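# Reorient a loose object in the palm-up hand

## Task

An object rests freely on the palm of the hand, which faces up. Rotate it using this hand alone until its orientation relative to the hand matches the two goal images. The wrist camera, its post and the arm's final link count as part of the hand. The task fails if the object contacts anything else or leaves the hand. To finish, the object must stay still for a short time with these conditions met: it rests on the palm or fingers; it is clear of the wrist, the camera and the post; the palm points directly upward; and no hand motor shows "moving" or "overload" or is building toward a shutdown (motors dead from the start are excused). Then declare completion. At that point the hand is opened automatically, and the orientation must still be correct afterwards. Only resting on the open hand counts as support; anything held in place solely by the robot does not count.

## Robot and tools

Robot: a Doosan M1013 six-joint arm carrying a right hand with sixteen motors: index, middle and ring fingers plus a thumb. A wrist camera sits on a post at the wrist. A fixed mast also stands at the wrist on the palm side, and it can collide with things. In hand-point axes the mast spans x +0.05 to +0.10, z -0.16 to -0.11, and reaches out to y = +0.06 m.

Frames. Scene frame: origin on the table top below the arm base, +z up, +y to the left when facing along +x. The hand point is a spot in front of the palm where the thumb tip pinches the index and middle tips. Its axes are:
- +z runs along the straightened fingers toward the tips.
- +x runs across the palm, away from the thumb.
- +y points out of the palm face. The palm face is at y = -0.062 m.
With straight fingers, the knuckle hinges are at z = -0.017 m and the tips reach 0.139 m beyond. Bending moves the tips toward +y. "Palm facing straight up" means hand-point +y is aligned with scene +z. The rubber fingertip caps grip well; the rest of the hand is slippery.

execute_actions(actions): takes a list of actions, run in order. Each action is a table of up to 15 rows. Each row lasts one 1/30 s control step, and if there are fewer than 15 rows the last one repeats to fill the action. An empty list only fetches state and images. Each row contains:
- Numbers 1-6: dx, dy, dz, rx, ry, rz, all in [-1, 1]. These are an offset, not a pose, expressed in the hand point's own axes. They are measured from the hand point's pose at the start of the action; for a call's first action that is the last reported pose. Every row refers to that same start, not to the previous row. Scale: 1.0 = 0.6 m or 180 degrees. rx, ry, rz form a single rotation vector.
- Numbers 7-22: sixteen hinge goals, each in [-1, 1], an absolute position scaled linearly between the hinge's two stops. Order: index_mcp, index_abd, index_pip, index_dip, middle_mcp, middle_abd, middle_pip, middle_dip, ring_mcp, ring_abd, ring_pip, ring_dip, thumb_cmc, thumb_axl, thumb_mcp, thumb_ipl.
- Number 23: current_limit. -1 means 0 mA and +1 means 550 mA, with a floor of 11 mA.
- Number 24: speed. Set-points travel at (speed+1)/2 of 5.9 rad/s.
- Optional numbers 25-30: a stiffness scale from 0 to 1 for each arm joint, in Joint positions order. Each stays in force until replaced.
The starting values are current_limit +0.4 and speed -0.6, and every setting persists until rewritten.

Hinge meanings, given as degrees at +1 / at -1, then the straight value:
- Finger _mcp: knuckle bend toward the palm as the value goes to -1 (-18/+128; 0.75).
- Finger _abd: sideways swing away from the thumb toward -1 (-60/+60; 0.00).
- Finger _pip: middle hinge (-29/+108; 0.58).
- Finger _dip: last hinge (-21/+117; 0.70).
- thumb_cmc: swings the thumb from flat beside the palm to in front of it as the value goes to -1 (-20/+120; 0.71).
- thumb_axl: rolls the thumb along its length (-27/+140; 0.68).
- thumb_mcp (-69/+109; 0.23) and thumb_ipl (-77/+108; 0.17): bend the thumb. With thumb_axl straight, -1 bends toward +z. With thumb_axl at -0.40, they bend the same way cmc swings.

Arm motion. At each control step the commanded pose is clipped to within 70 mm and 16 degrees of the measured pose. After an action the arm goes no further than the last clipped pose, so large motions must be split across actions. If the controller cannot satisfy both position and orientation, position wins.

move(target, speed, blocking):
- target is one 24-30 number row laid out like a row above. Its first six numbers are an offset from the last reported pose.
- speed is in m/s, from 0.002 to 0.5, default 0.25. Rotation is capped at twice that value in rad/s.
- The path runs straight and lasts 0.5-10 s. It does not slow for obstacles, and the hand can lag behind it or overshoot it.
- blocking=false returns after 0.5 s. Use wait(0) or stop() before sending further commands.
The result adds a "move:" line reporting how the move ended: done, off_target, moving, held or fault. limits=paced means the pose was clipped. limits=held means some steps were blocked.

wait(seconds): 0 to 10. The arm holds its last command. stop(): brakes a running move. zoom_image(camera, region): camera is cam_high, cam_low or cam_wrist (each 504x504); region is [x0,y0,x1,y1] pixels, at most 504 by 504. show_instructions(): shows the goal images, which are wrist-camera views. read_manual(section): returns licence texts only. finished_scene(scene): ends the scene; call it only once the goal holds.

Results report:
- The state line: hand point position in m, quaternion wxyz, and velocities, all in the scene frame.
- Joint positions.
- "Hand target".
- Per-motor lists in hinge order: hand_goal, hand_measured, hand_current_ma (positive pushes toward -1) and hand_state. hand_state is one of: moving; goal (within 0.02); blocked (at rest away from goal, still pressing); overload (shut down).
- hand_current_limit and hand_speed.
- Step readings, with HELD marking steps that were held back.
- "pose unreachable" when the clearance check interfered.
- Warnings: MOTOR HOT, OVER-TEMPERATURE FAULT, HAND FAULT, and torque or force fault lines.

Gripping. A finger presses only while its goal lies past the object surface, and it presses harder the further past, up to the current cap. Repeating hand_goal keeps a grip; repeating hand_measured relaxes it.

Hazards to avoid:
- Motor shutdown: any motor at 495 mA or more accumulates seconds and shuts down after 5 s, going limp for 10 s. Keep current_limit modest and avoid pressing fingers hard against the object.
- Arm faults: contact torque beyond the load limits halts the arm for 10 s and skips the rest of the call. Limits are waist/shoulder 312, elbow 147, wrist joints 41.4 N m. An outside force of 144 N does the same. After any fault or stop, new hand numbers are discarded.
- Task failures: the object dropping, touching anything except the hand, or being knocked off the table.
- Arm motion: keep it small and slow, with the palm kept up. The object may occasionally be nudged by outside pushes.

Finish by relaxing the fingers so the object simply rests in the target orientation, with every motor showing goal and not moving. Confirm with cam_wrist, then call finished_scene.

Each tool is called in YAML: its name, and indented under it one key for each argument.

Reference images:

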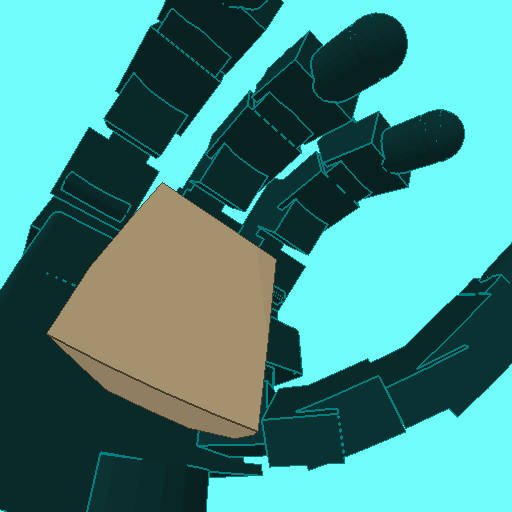

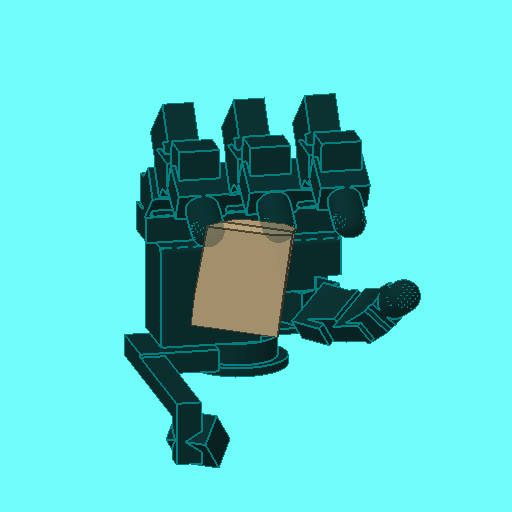

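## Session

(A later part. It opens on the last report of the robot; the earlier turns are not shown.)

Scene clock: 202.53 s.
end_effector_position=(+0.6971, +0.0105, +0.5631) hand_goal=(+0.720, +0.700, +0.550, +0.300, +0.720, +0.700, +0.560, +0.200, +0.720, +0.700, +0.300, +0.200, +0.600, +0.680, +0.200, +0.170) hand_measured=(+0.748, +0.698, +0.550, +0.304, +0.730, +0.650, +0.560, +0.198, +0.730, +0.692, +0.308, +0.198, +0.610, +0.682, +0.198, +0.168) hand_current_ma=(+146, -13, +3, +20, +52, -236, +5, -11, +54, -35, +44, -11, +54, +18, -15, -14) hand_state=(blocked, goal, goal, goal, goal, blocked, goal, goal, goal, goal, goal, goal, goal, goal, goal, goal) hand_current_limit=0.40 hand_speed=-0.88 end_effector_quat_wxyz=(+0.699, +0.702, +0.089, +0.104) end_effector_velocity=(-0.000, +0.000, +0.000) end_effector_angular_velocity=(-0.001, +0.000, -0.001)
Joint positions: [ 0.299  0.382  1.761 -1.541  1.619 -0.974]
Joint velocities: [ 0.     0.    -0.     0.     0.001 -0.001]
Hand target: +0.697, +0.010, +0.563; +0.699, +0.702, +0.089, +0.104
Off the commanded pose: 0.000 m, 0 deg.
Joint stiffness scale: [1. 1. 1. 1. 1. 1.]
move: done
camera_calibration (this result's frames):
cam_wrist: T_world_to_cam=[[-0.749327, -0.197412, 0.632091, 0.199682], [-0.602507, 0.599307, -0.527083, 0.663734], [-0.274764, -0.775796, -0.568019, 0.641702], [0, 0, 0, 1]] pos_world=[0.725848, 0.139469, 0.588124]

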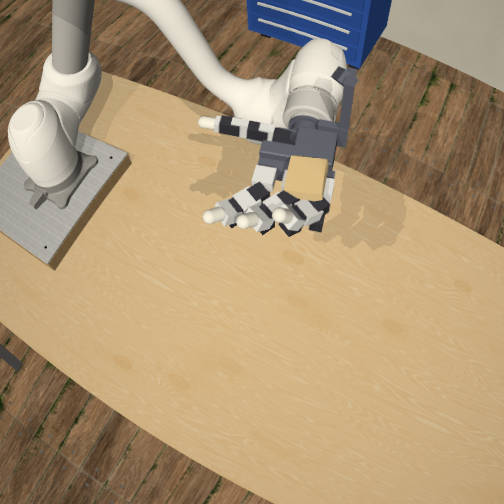

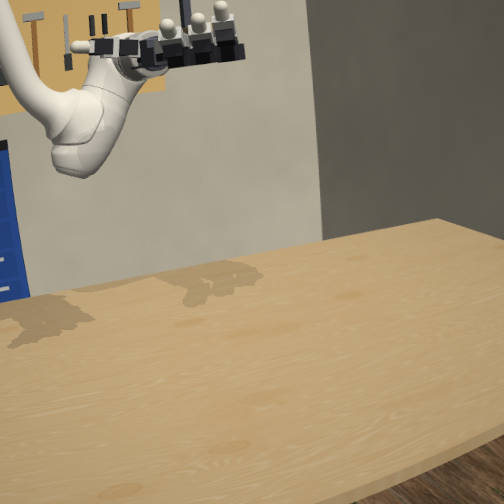

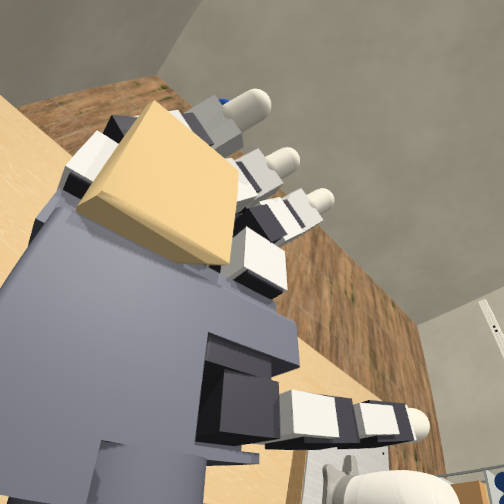

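move:
  target: [0,0,0,0,0,0,0.72,0,0.5,-0.5,0.72,0,0.5,-0.5,0.72,-0.15,-0.7,0.6,0.2,0.68,-0.6,0.1,0.4,-0.7]

move:
  target: [0,0,0,0.15,0,0.07,0.72,0,0.5,-0.5,0.85,0,0.5,-0.5,0.6,-0.15,-0.7,0.6,0.2,0.68,-0.6,0.1,0.4,-0.9]
  speed: 0.08

zoom_image:
  camera: "cam_high"
  region: [190,50,400,260]

Scene clock: 222.40 s.
end_effector_position=(+0.6971, +0.0105, +0.5631) hand_goal=(+0.720, +0.000, +0.500, -0.500, +0.720, +0.000, +0.500, -0.500, +0.720, -0.150, -0.700, +0.600, +0.200, +0.680, -0.600, +0.100) hand_measured=(+0.744, +0.004, +0.508, -0.498, +0.730, +0.004, +0.508, -0.498, +0.730, -0.146, -0.694, +0.598, +0.216, +0.682, -0.602, +0.102) hand_current_ma=(+131, +15, +43, +14, +56, +15, +42, +14, +54, +13, +26, -12, +83, +18, -7, +7) hand_state=(blocked, goal, goal, goal, goal, goal, goal, goal, goal, goal, goal, goal, goal, goal, goal, goal) hand_current_limit=0.40 hand_speed=-0.70 end_effector_quat_wxyz=(+0.699, +0.702, +0.089, +0.104) end_effector_velocity=(-0.000, -0.000, +0.000) end_effector_angular_velocity=(-0.000, -0.001, -0.001)
Joint positions: [ 0.299  0.382  1.761 -1.541  1.619 -0.974]
Joint velocities: [-0.    -0.     0.    -0.     0.001  0.001]
Hand target: +0.697, +0.010, +0.563; +0.699, +0.702, +0.089, +0.104
Off the commanded pose: 0.000 m, 0 deg.
Joint stiffness scale: [1. 1. 1. 1. 1. 1.]
move: done
camera_calibration (this result's frames):
cam_wrist: T_world_to_cam=[[-0.749327, -0.197412, 0.63209, 0.199682], [-0.602507, 0.599307, -0.527083, 0.663734], [-0.274764, -0.775796, -0.568019, 0.641702], [0, 0, 0, 1]] pos_world=[0.725848, 0.139469, 0.588124]

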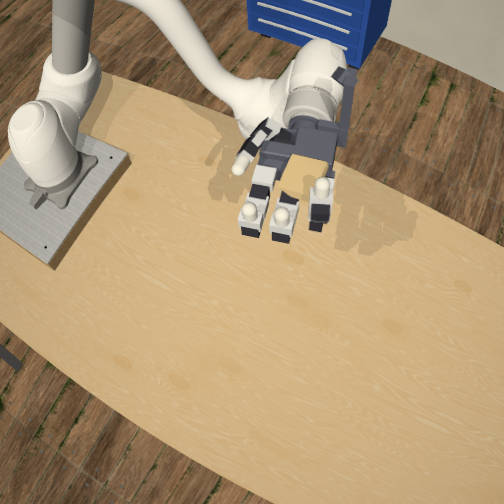

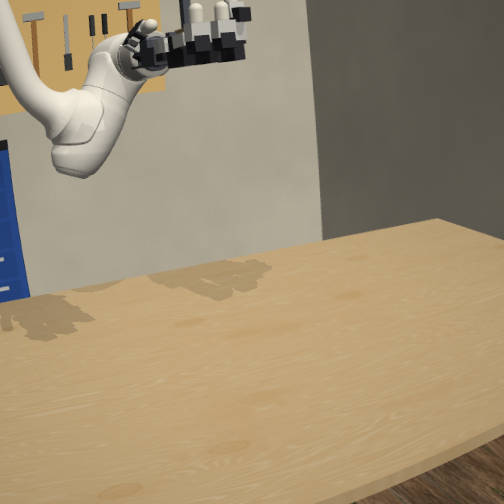

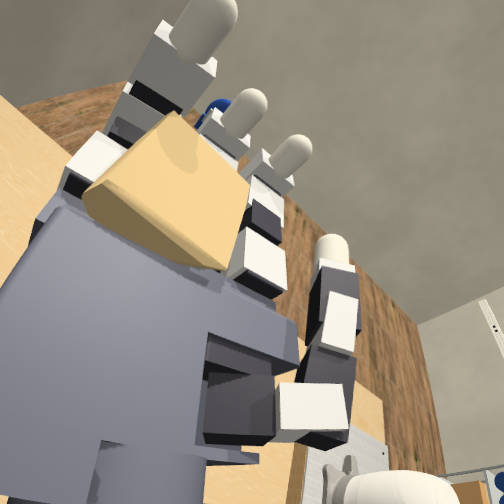

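Scene clock: 225.93 s.
end_effector_position=(+0.6955, +0.0114, +0.5613) hand_goal=(+0.720, +0.000, +0.500, -0.500, +0.850, +0.000, +0.500, -0.500, +0.600, -0.150, -0.700, +0.600, +0.200, +0.680, -0.600, +0.100) hand_measured=(+0.744, +0.004, +0.508, -0.498, +0.860, +0.002, +0.506, -0.498, +0.620, -0.148, -0.696, +0.598, +0.216, +0.684, -0.602, +0.102) hand_current_ma=(+130, +15, +40, +15, +55, +12, +38, +15, +113, +13, +17, -12, +80, +21, -7, +7) hand_state=(blocked, goal, goal, goal, goal, goal, goal, goal, goal, goal, goal, goal, goal, goal, goal, goal) hand_current_limit=0.40 hand_speed=-0.90 end_effector_quat_wxyz=(+0.504, +0.849, +0.034, +0.153) end_effector_velocity=(-0.000, -0.000, -0.001) end_effector_angular_velocity=(+0.011, +0.000, -0.001)
Joint positions: [ 0.316  0.295  1.633 -1.135  1.425 -0.987]
Joint velocities: [-0.001 -0.001 -0.002  0.01  -0.003 -0.001]
Hand target: +0.697, +0.011, +0.563; +0.500, +0.851, +0.034, +0.156
Off the commanded pose: 0.003 m, 1 deg.
Joint stiffness scale: [1. 1. 1. 1. 1. 1.]
move: done
camera_calibration (this result's frames):
cam_wrist: T_world_to_cam=[[-0.789928, -0.467637, 0.396647, 0.363206], [-0.576018, 0.787704, -0.218464, 0.467501], [-0.210278, -0.401047, -0.891597, 0.773455], [0, 0, 0, 1]] pos_world=[0.718836, 0.111788, 0.647678]

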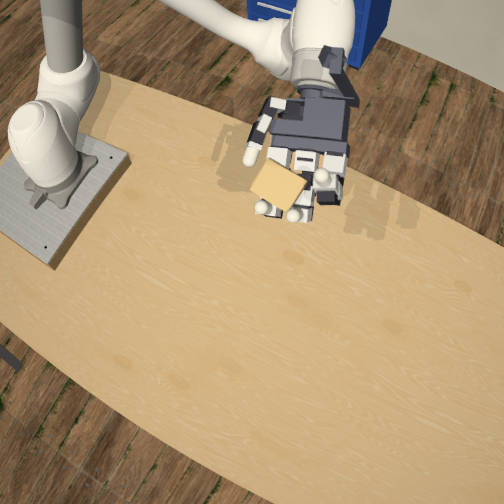

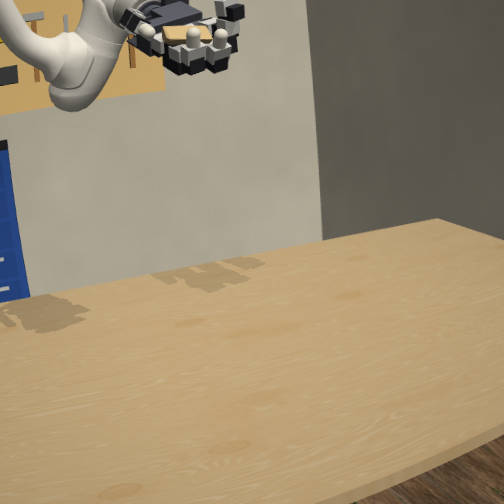

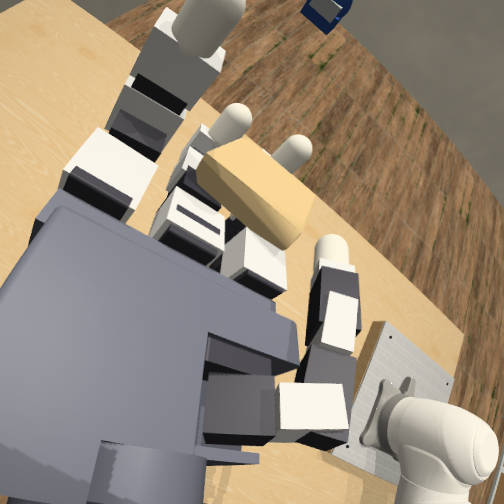

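Region (190, 50, 400, 260) of cam_high's 504x504 image, scaled by 2.400, with more detail than that image has.

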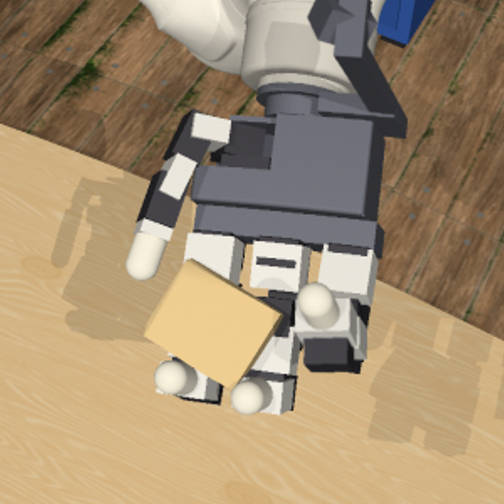

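move:
  target: [0,0,0,-0.15,0,-0.07,0.72,0,0.5,-0.3,0.72,0,0.5,-0.3,0.72,0,0.5,-0.3,0.2,0.68,-0.6,0.1,0.4,-0.7]
  speed: 0.12

move:
  target: [0,0,0,-0.12,0,-0.07,0.72,0,0.5,-0.3,0.72,0,0.5,-0.3,0.66,0,0.5,-0.3,0.2,0.68,-0.6,0.1,0.4,-0.7]
  speed: 0.08

zoom_image:
  camera: "cam_high"
  region: [190,80,400,290]

Scene clock: 236.33 s.
end_effector_position=(+0.6967, +0.0123, +0.5627) hand_goal=(+0.720, +0.000, +0.500, -0.300, +0.720, +0.000, +0.500, -0.300, +0.720, +0.000, +0.500, -0.300, +0.200, +0.680, -0.600, +0.100) hand_measured=(+0.744, +0.002, +0.508, -0.302, +0.742, +0.002, +0.506, -0.302, +0.730, -0.002, +0.500, -0.298, +0.216, +0.684, -0.602, +0.102) hand_current_ma=(+130, +14, +40, -9, +123, +12, +38, -12, +54, -11, +2, +15, +78, +21, -7, +7) hand_state=(blocked, goal, goal, goal, blocked, goal, goal, goal, goal, goal, goal, goal, goal, goal, goal, goal) hand_current_limit=0.40 hand_speed=-0.70 end_effector_quat_wxyz=(+0.698, +0.702, +0.089, +0.105) end_effector_velocity=(-0.000, -0.000, +0.002) end_effector_angular_velocity=(-0.011, -0.001, +0.000)
Joint positions: [ 0.302  0.382  1.761 -1.54   1.619 -0.974]
Joint velocities: [-0.001  0.     0.002 -0.01   0.005 -0.   ]
Hand target: +0.696, +0.011, +0.561; +0.702, +0.699, +0.089, +0.101
Off the commanded pose: 0.002 m, 1 deg.
Joint stiffness scale: [1. 1. 1. 1. 1. 1.]
move: done
camera_calibration (this result's frames):
cam_wrist: T_world_to_cam=[[-0.748624, -0.199149, 0.632377, 0.199337], [-0.603793, 0.598771, -0.52622, 0.66262], [-0.273853, -0.775766, -0.568499, 0.64241], [0, 0, 0, 1]] pos_world=[0.72524, 0.141301, 0.587837]

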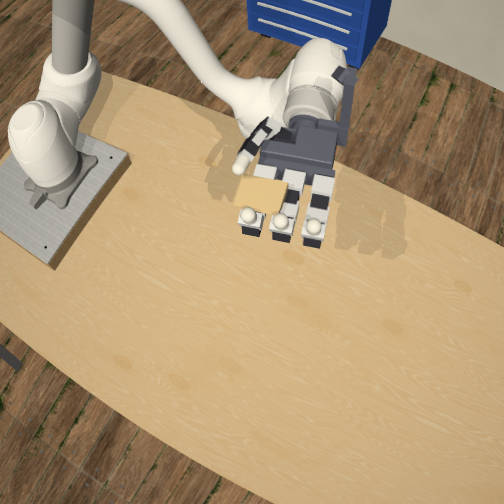

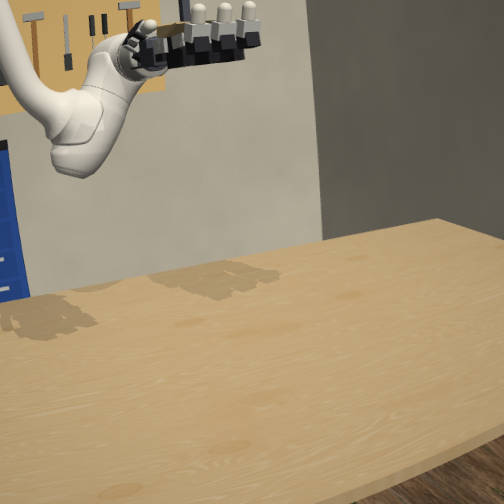

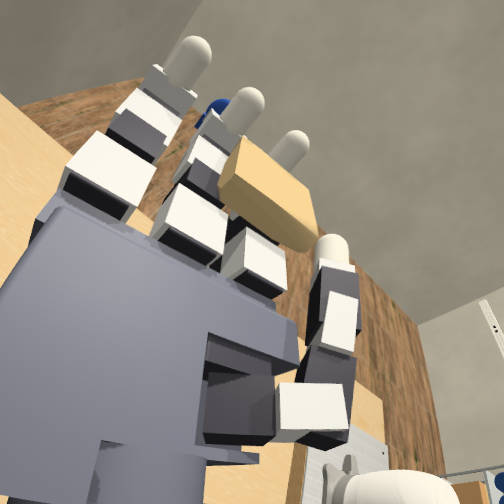

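Scene clock: 239.37 s.
end_effector_position=(+0.6976, +0.0125, +0.5644) hand_goal=(+0.720, +0.000, +0.500, -0.300, +0.720, +0.000, +0.500, -0.300, +0.660, +0.000, +0.500, -0.300, +0.200, +0.680, -0.600, +0.100) hand_measured=(+0.744, +0.002, +0.508, -0.302, +0.742, +0.002, +0.506, -0.302, +0.682, -0.002, +0.500, -0.298, +0.214, +0.684, -0.602, +0.102) hand_current_ma=(+130, +10, +39, -9, +123, +10, +38, -12, +126, -11, +2, +13, +69, +21, -9, +7) hand_state=(blocked, goal, goal, goal, blocked, goal, goal, goal, blocked, goal, goal, goal, goal, goal, goal, goal) hand_current_limit=0.40 hand_speed=-0.70 end_effector_quat_wxyz=(+0.822, +0.549, +0.143, +0.047) end_effector_velocity=(-0.000, +0.000, +0.001) end_effector_angular_velocity=(-0.008, +0.001, +0.000)
Joint positions: [ 0.233  0.431  1.879 -1.878  1.781 -1.052]
Joint velocities: [-0.002  0.     0.002 -0.007  0.003 -0.002]
Hand target: +0.697, +0.012, +0.563; +0.825, +0.545, +0.144, +0.043
Off the commanded pose: 0.002 m, 1 deg.
Joint stiffness scale: [1. 1. 1. 1. 1. 1.]
move: done
camera_calibration (this result's frames):
cam_wrist: T_world_to_cam=[[-0.677835, 0.089108, 0.729794, 0.091016], [-0.663823, 0.35251, -0.659603, 0.784112], [-0.316036, -0.931556, -0.179792, 0.455743], [0, 0, 0, 1]] pos_world=[0.726237, 0.140032, 0.532718]

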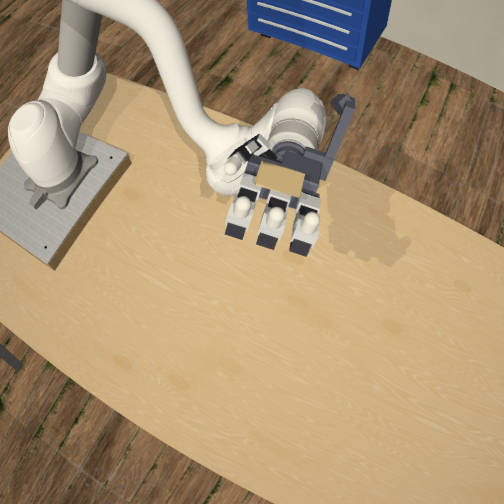

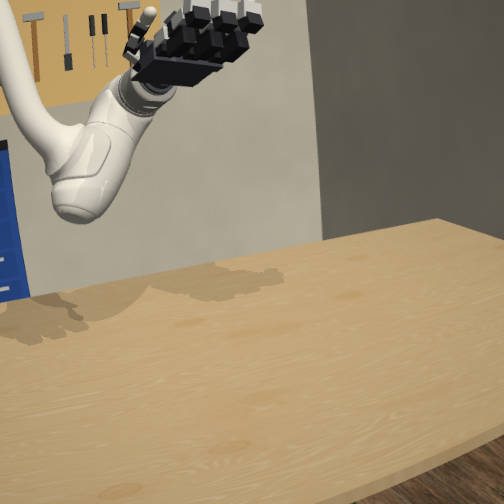

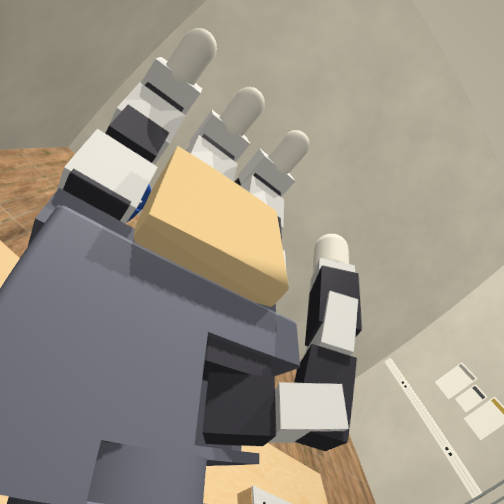

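Region (190, 80, 400, 290) of cam_high's 504x504 image, scaled by 2.400, with more detail than that image has.

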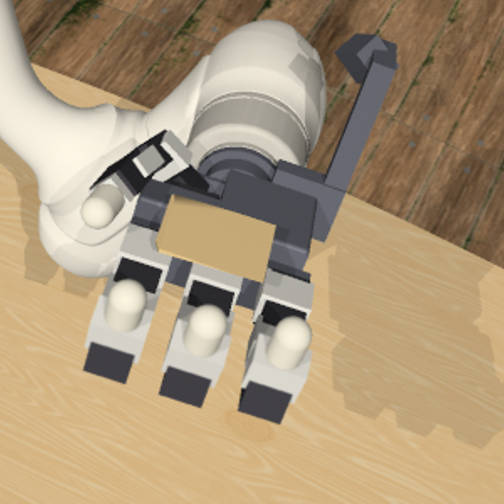

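move:
  target: [0,0,0,0.12,0,0.07,0.72,0,0.5,-0.3,0.72,0,0.5,-0.3,0.8,0,0.5,-0.3,0.0,0.68,-0.7,-0.4,0.4,-0.85]
  speed: 0.1

zoom_image:
  camera: "cam_high"
  region: [190,50,400,260]

Scene clock: 247.23 s.
end_effector_position=(+0.6967, +0.0117, +0.5631) hand_goal=(+0.720, +0.000, +0.500, -0.300, +0.720, +0.000, +0.500, -0.300, +0.800, +0.000, +0.500, -0.300, +0.000, +0.680, -0.700, -0.400) hand_measured=(+0.744, +0.002, +0.508, -0.302, +0.742, +0.002, +0.506, -0.302, +0.810, -0.002, +0.500, -0.298, +0.000, +0.672, -0.660, -0.178) hand_current_ma=(+130, +9, +38, -9, +123, +9, +37, -12, +53, -11, +2, +13, +2, -46, +276, +385) hand_state=(blocked, goal, goal, goal, blocked, goal, goal, goal, goal, goal, goal, goal, goal, goal, blocked, blocked) hand_current_limit=0.40 hand_speed=-0.85 end_effector_quat_wxyz=(+0.699, +0.702, +0.090, +0.104) end_effector_velocity=(+0.000, -0.000, -0.001) end_effector_angular_velocity=(+0.009, +0.000, +0.000)
Joint positions: [ 0.301  0.382  1.762 -1.54   1.619 -0.976]
Joint velocities: [ 0.001 -0.    -0.002  0.008 -0.004  0.001]
Hand target: +0.698, +0.013, +0.564; +0.695, +0.705, +0.089, +0.109
Off the commanded pose: 0.002 m, 1 deg.
Joint stiffness scale: [1. 1. 1. 1. 1. 1.]
move: done
camera_calibration (this result's frames):
cam_wrist: T_world_to_cam=[[-0.747571, -0.198569, 0.633805, 0.197423], [-0.604565, 0.598581, -0.52555, 0.663303], [-0.275025, -0.776062, -0.567529, 0.642392], [0, 0, 0, 1]] pos_world=[0.725272, 0.140698, 0.588047]

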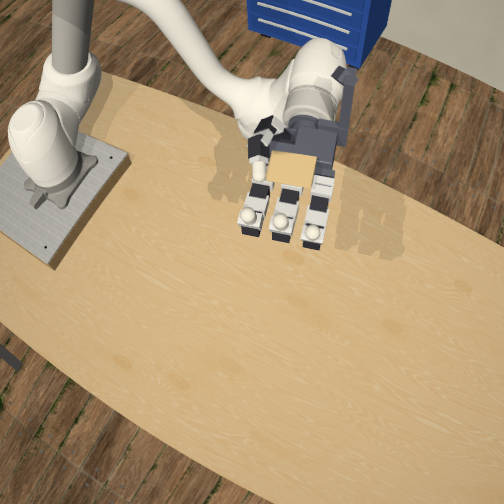

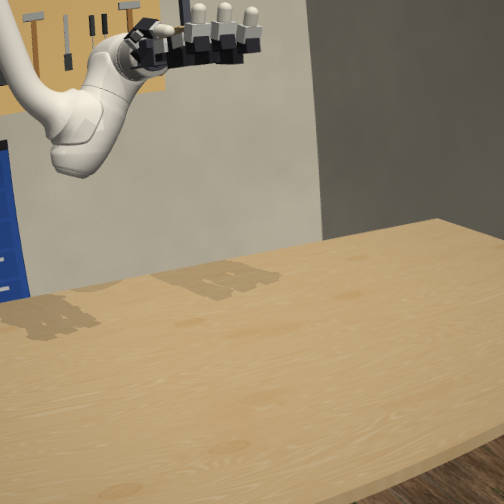

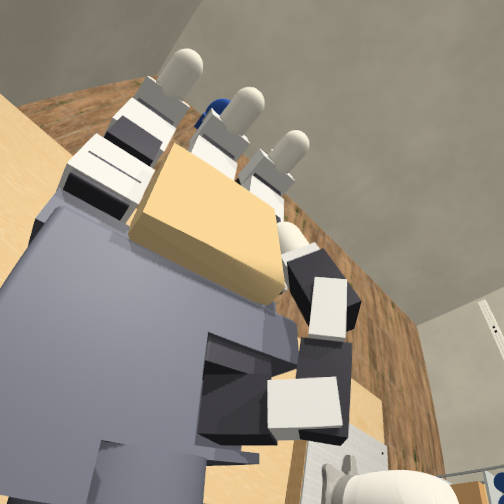

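Region (190, 50, 400, 260) of cam_high's 504x504 image, scaled by 2.400, with more detail than that image has.

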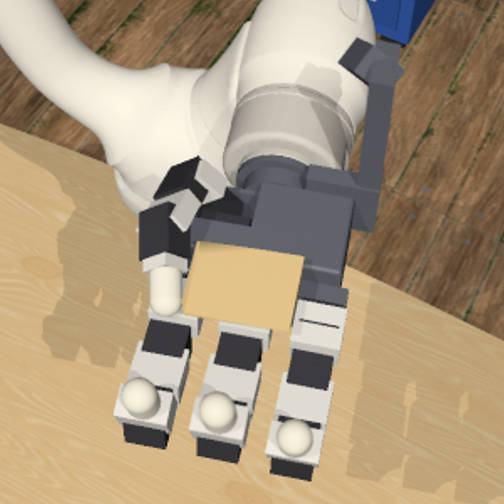

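move:
  target: [0,0,0,0,0,0,0.72,0,0.5,-0.3,0.72,0,0.5,-0.3,0.8,0,0.5,-0.3,-0.35,0.68,-0.72,-0.1,0.4,-0.85]

zoom_image:
  camera: "cam_high"
  region: [190,50,400,260]

Scene clock: 256.53 s.
end_effector_position=(+0.6967, +0.0116, +0.5629) hand_goal=(+0.720, +0.000, +0.500, -0.300, +0.720, +0.000, +0.500, -0.300, +0.800, +0.000, +0.500, -0.300, -0.350, +0.680, -0.720, -0.100) hand_measured=(+0.744, +0.002, +0.508, -0.302, +0.742, +0.002, +0.506, -0.302, +0.810, -0.002, +0.500, -0.298, -0.342, +0.690, -0.720, -0.098) hand_current_ma=(+129, +9, +38, -9, +123, +9, +37, -12, +53, -11, +2, +13, +41, +61, +3, +16) hand_state=(blocked, goal, goal, goal, blocked, goal, goal, goal, goal, goal, goal, goal, goal, goal, goal, goal) hand_current_limit=0.40 hand_speed=-0.85 end_effector_quat_wxyz=(+0.698, +0.703, +0.090, +0.104) end_effector_velocity=(-0.000, +0.000, +0.000) end_effector_angular_velocity=(-0.000, +0.002, +0.001)
Joint positions: [ 0.301  0.382  1.761 -1.539  1.618 -0.976]
Joint velocities: [ 0.    -0.001  0.001 -0.    -0.001 -0.002]
Hand target: +0.697, +0.012, +0.563; +0.699, +0.702, +0.090, +0.104
Off the commanded pose: 0.000 m, 0 deg.
Joint stiffness scale: [1. 1. 1. 1. 1. 1.]
move: done
camera_calibration (this result's frames):
cam_wrist: T_world_to_cam=[[-0.747574, -0.199059, 0.633647, 0.197597], [-0.604537, 0.599059, -0.525037, 0.662955], [-0.275079, -0.775567, -0.568179, 0.642688], [0, 0, 0, 1]] pos_world=[0.725289, 0.140631, 0.588031]

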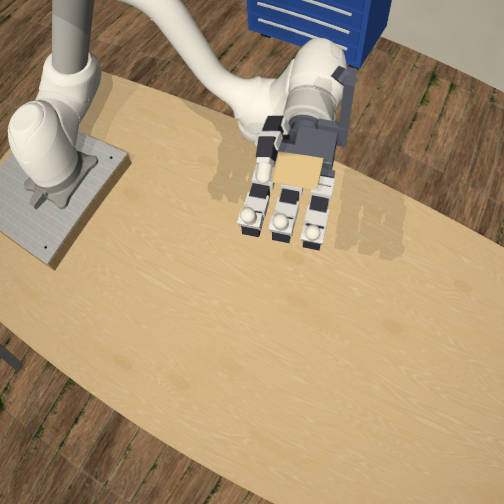

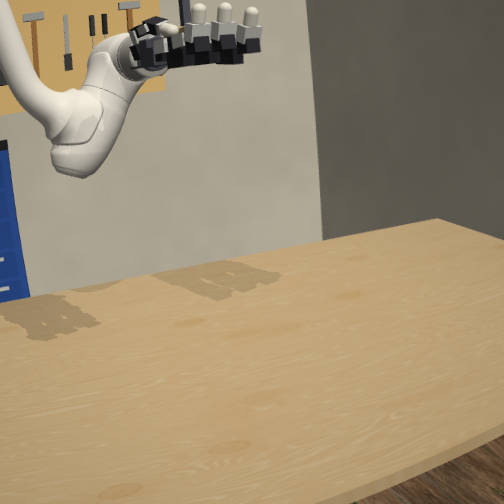

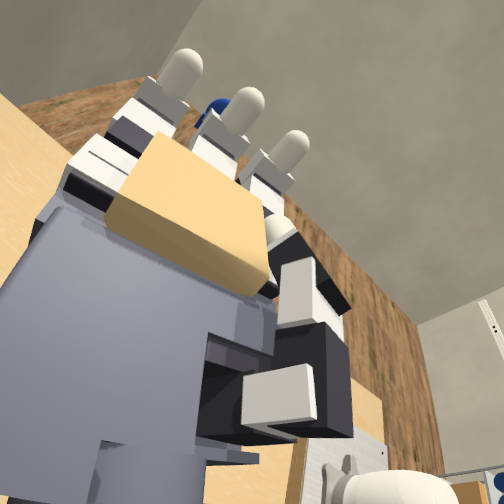

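Region (190, 50, 400, 260) of cam_high's 504x504 image, scaled by 2.400, with more detail than that image has.

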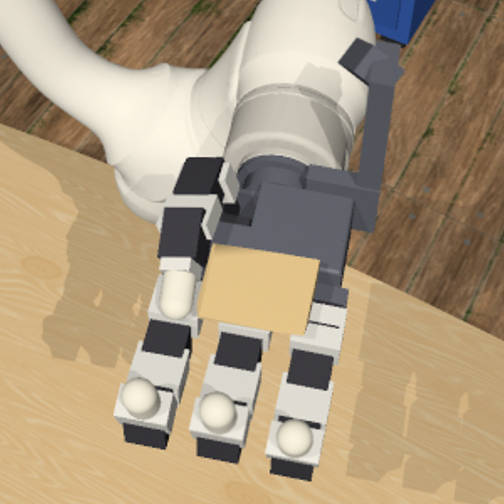

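A bit more, then the mirrored trick.

move:
  target: [0,0,0,0,0,0,0.72,0,0.5,-0.3,0.72,0,0.5,-0.3,0.8,0,0.5,-0.3,-0.55,0.68,-0.72,-0.1,0.4,-0.85]

move:
  target: [0,0,0,0.19,0,0,0.72,0,0.55,-0.5,0.72,0,0.55,-0.5,0.7,0.1,-0.7,0.6,0.2,0.68,-0.55,0.1,0.4,-0.6]
  speed: 0.08

move:
  target: [0,0,0,0,0,0,0.9,0,0.5,-0.5,0.9,0,0.5,-0.5,0.5,0.1,-0.6,0.6,0.2,0.68,-0.55,0.1,0.4,-0.85]

Scene clock: 264.37 s.
end_effector_position=(+0.6967, +0.0116, +0.5629) hand_goal=(+0.720, +0.000, +0.500, -0.300, +0.720, +0.000, +0.500, -0.300, +0.800, +0.000, +0.500, -0.300, -0.550, +0.680, -0.720, -0.100) hand_measured=(+0.744, +0.002, +0.508, -0.302, +0.742, +0.002, +0.506, -0.302, +0.810, -0.002, +0.500, -0.298, -0.544, +0.686, -0.724, -0.100) hand_current_ma=(+129, +9, +38, -9, +123, +9, +37, -12, +53, -11, +2, +13, +29, +32, -22, +4) hand_state=(blocked, goal, goal, goal, blocked, goal, goal, goal, goal, goal, goal, goal, goal, goal, goal, goal) hand_current_limit=0.40 hand_speed=-0.85 end_effector_quat_wxyz=(+0.698, +0.703, +0.090, +0.104) end_effector_velocity=(-0.000, -0.000, -0.001) end_effector_angular_velocity=(-0.000, +0.000, -0.000)
Joint positions: [ 0.301  0.382  1.761 -1.539  1.618 -0.976]
Joint velocities: [-0.     0.     0.001  0.     0.     0.001]
Hand target: +0.697, +0.012, +0.563; +0.698, +0.703, +0.090, +0.104
Off the commanded pose: 0.000 m, 0 deg.
Joint stiffness scale: [1. 1. 1. 1. 1. 1.]
move: done
camera_calibration (this result's frames):
cam_wrist: T_world_to_cam=[[-0.747574, -0.199059, 0.633647, 0.197597], [-0.604537, 0.599059, -0.525036, 0.662955], [-0.275079, -0.775567, -0.568179, 0.642688], [0, 0, 0, 1]] pos_world=[0.725289, 0.140631, 0.588031]

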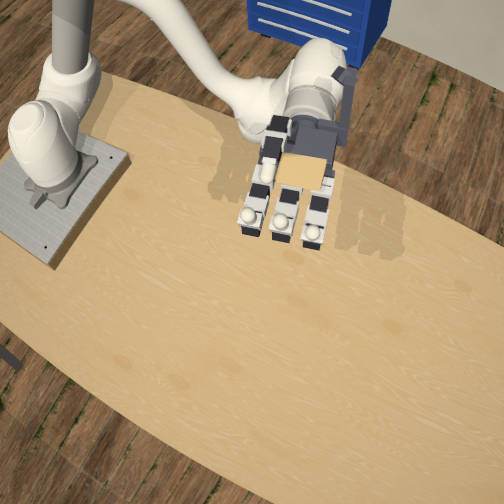

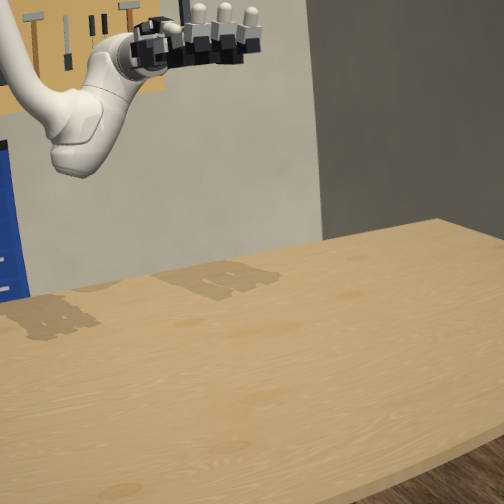

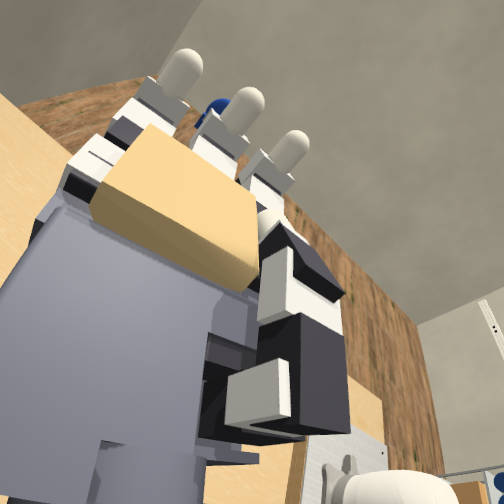

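Scene clock: 268.40 s.
end_effector_position=(+0.6950, +0.0123, +0.5610) hand_goal=(+0.720, +0.000, +0.550, -0.500, +0.720, +0.000, +0.550, -0.500, +0.700, +0.100, -0.700, +0.600, +0.200, +0.680, -0.550, +0.100) hand_measured=(+0.744, +0.002, +0.550, -0.498, +0.742, +0.002, +0.552, -0.498, +0.720, +0.096, -0.696, +0.598, +0.204, +0.684, -0.558, +0.096) hand_current_ma=(+128, +9, +2, +15, +122, +8, +7, +15, +110, -14, +24, -13, +21, +20, -58, -26) hand_state=(blocked, goal, goal, goal, blocked, goal, goal, goal, goal, goal, goal, goal, goal, goal, goal, goal) hand_current_limit=0.40 hand_speed=-0.60 end_effector_quat_wxyz=(+0.464, +0.875, +0.116, +0.070) end_effector_velocity=(-0.001, -0.000, -0.000) end_effector_angular_velocity=(+0.008, +0.002, -0.002)
Joint positions: [ 0.31   0.272  1.613 -0.989  1.445 -1.259]
Joint velocities: [-0.001 -0.001 -0.002  0.009 -0.    -0.003]
Hand target: +0.697, +0.012, +0.563; +0.461, +0.877, +0.117, +0.073
Off the commanded pose: 0.003 m, 1 deg.
Joint stiffness scale: [1. 1. 1. 1. 1. 1.]
move: done
camera_calibration (this result's frames):
cam_wrist: T_world_to_cam=[[-0.645145, -0.545083, 0.535418, 0.185877], [-0.656119, 0.754318, -0.0226477, 0.412615], [-0.39153, -0.365909, -0.844284, 0.872472], [0, 0, 0, 1]] pos_world=[0.732241, 0.10932, 0.646437]

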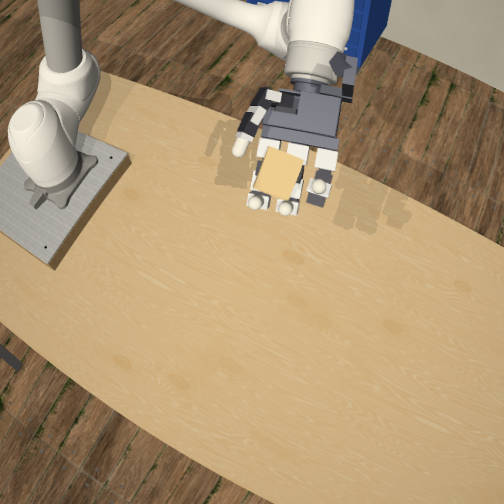

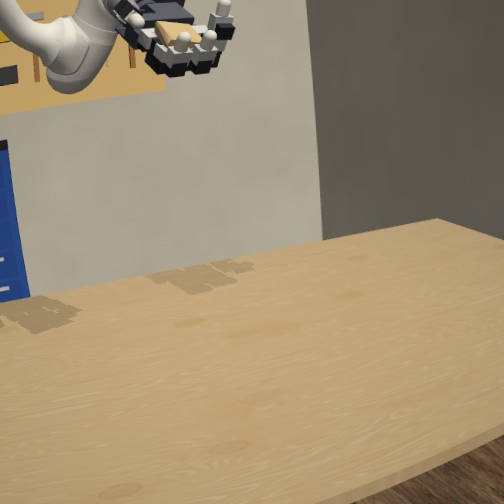

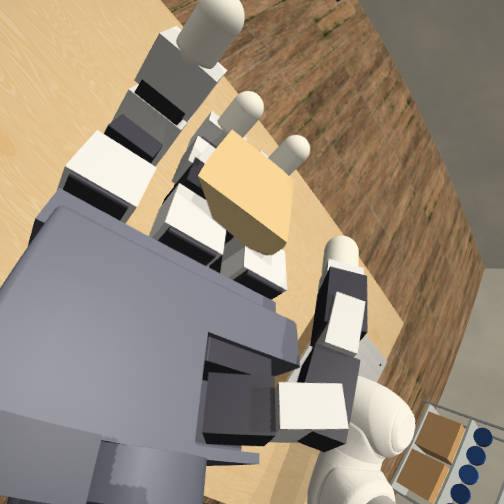

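Scene clock: 269.23 s.
end_effector_position=(+0.6950, +0.0123, +0.5610) hand_goal=(+0.900, +0.000, +0.500, -0.500, +0.900, +0.000, +0.500, -0.500, +0.500, +0.100, -0.600, +0.600, +0.200, +0.680, -0.550, +0.100) hand_measured=(+0.910, +0.002, +0.510, -0.498, +0.906, +0.002, +0.506, -0.498, +0.522, +0.096, -0.600, +0.598, +0.204, +0.684, -0.558, +0.096) hand_current_ma=(+50, +9, +55, +15, +29, +8, +38, +15, +121, -14, -4, -13, +21, +20, -58, -26) hand_state=(goal, goal, goal, goal, goal, goal, goal, goal, blocked, goal, goal, goal, goal, goal, goal, goal) hand_current_limit=0.40 hand_speed=-0.85 end_effector_quat_wxyz=(+0.464, +0.875, +0.116, +0.070) end_effector_velocity=(+0.000, -0.000, +0.000) end_effector_angular_velocity=(+0.000, -0.001, -0.000)
Joint positions: [ 0.31   0.272  1.613 -0.989  1.445 -1.259]
Joint velocities: [-0.    -0.    -0.001  0.     0.     0.   ]
Hand target: +0.695, +0.012, +0.561; +0.464, +0.875, +0.116, +0.070
Off the commanded pose: 0.000 m, 0 deg.
Joint stiffness scale: [1. 1. 1. 1. 1. 1.]
move: done
camera_calibration (this result's frames):
cam_wrist: T_world_to_cam=[[-0.645107, -0.545146, 0.5354, 0.185869], [-0.656118, 0.754323, -0.0225066, 0.412537], [-0.391595, -0.365805, -0.844299, 0.872509], [0, 0, 0, 1]] pos_world=[0.732249, 0.109308, 0.646429]

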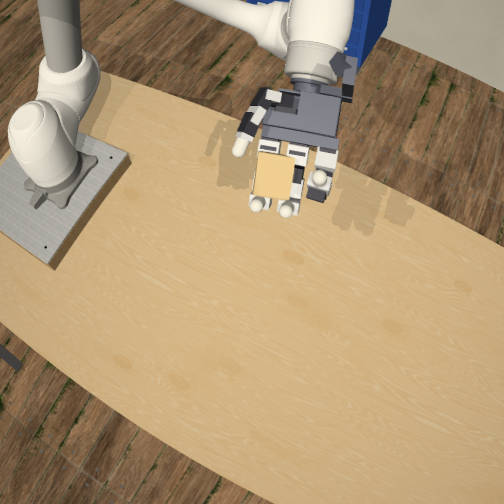

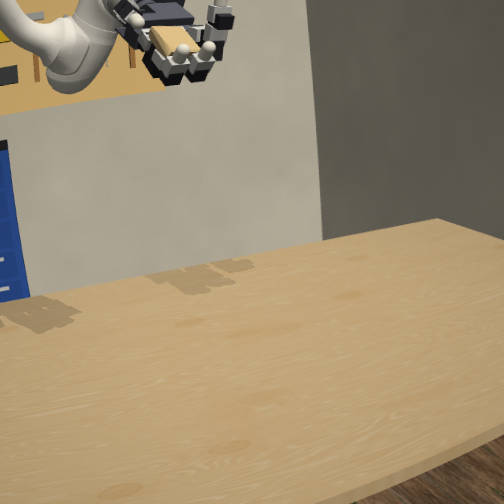

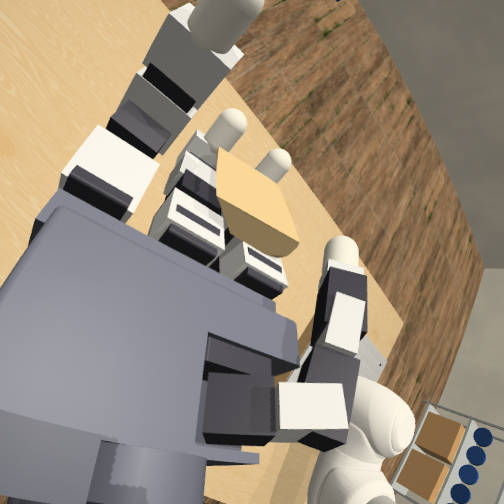

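move:
  target: [0,0,0,-0.192,0,0,0.73,0,0.57,0.5,0.73,0,0.57,0.5,0.73,0,0.57,0.6,0.2,0.68,-0.55,0.1,0.4,-0.9]
  speed: 0.12

zoom_image:
  camera: "cam_high"
  region: [190,50,400,260]

Scene clock: 279.77 s.
end_effector_position=(+0.6964, +0.0133, +0.5626) hand_goal=(+0.730, +0.000, +0.570, +0.500, +0.730, +0.000, +0.570, +0.500, +0.730, +0.000, +0.570, +0.600, +0.200, +0.680, -0.550, +0.100) hand_measured=(+0.762, +0.002, +0.572, +0.498, +0.752, +0.002, +0.570, +0.498, +0.740, +0.004, +0.570, +0.598, +0.204, +0.684, -0.558, +0.096) hand_current_ma=(+172, +9, +8, -11, +123, +8, +4, -11, +54, +15, +3, -11, +22, +20, -55, -26) hand_state=(blocked, goal, goal, goal, blocked, goal, goal, goal, goal, goal, goal, goal, goal, goal, goal, goal) hand_current_limit=0.40 hand_speed=-0.90 end_effector_quat_wxyz=(+0.700, +0.700, +0.091, +0.103) end_effector_velocity=(-0.000, +0.000, +0.000) end_effector_angular_velocity=(+0.000, -0.001, -0.000)
Joint positions: [ 0.303  0.383  1.764 -1.544  1.622 -0.977]
Joint velocities: [ 0.    -0.     0.     0.     0.     0.001]
Hand target: +0.695, +0.012, +0.561; +0.703, +0.698, +0.090, +0.101
Off the commanded pose: 0.002 m, 1 deg.
Joint stiffness scale: [1. 1. 1. 1. 1. 1.]
move: done
camera_calibration (this result's frames):
cam_wrist: T_world_to_cam=[[-0.746046, -0.195862, 0.636438, 0.195246], [-0.606377, 0.594786, -0.527765, 0.664495], [-0.275175, -0.779659, -0.562505, 0.640675], [0, 0, 0, 1]] pos_world=[0.724895, 0.142517, 0.586818]

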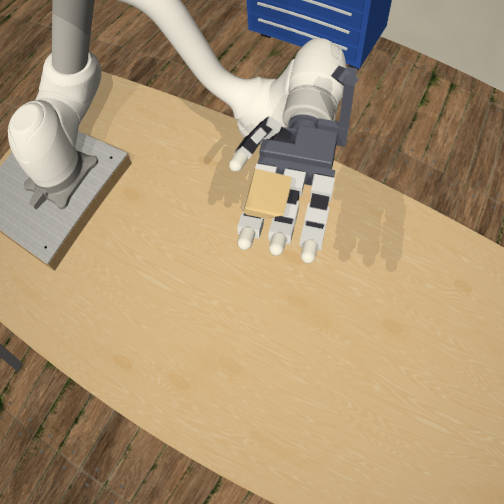

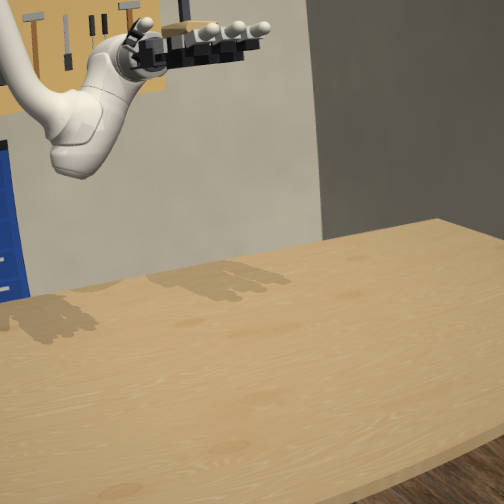

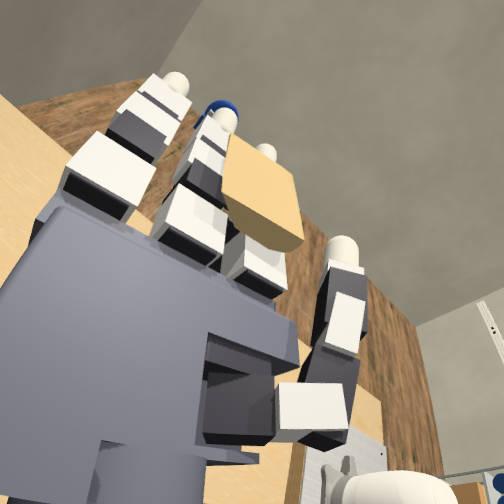

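Region (190, 50, 400, 260) of cam_high's 504x504 image, scaled by 2.400, with more detail than that image has.

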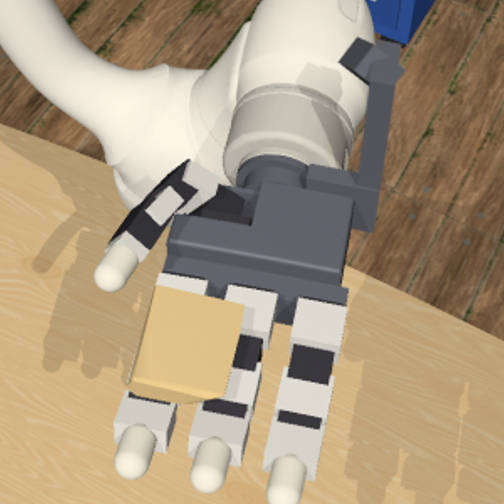

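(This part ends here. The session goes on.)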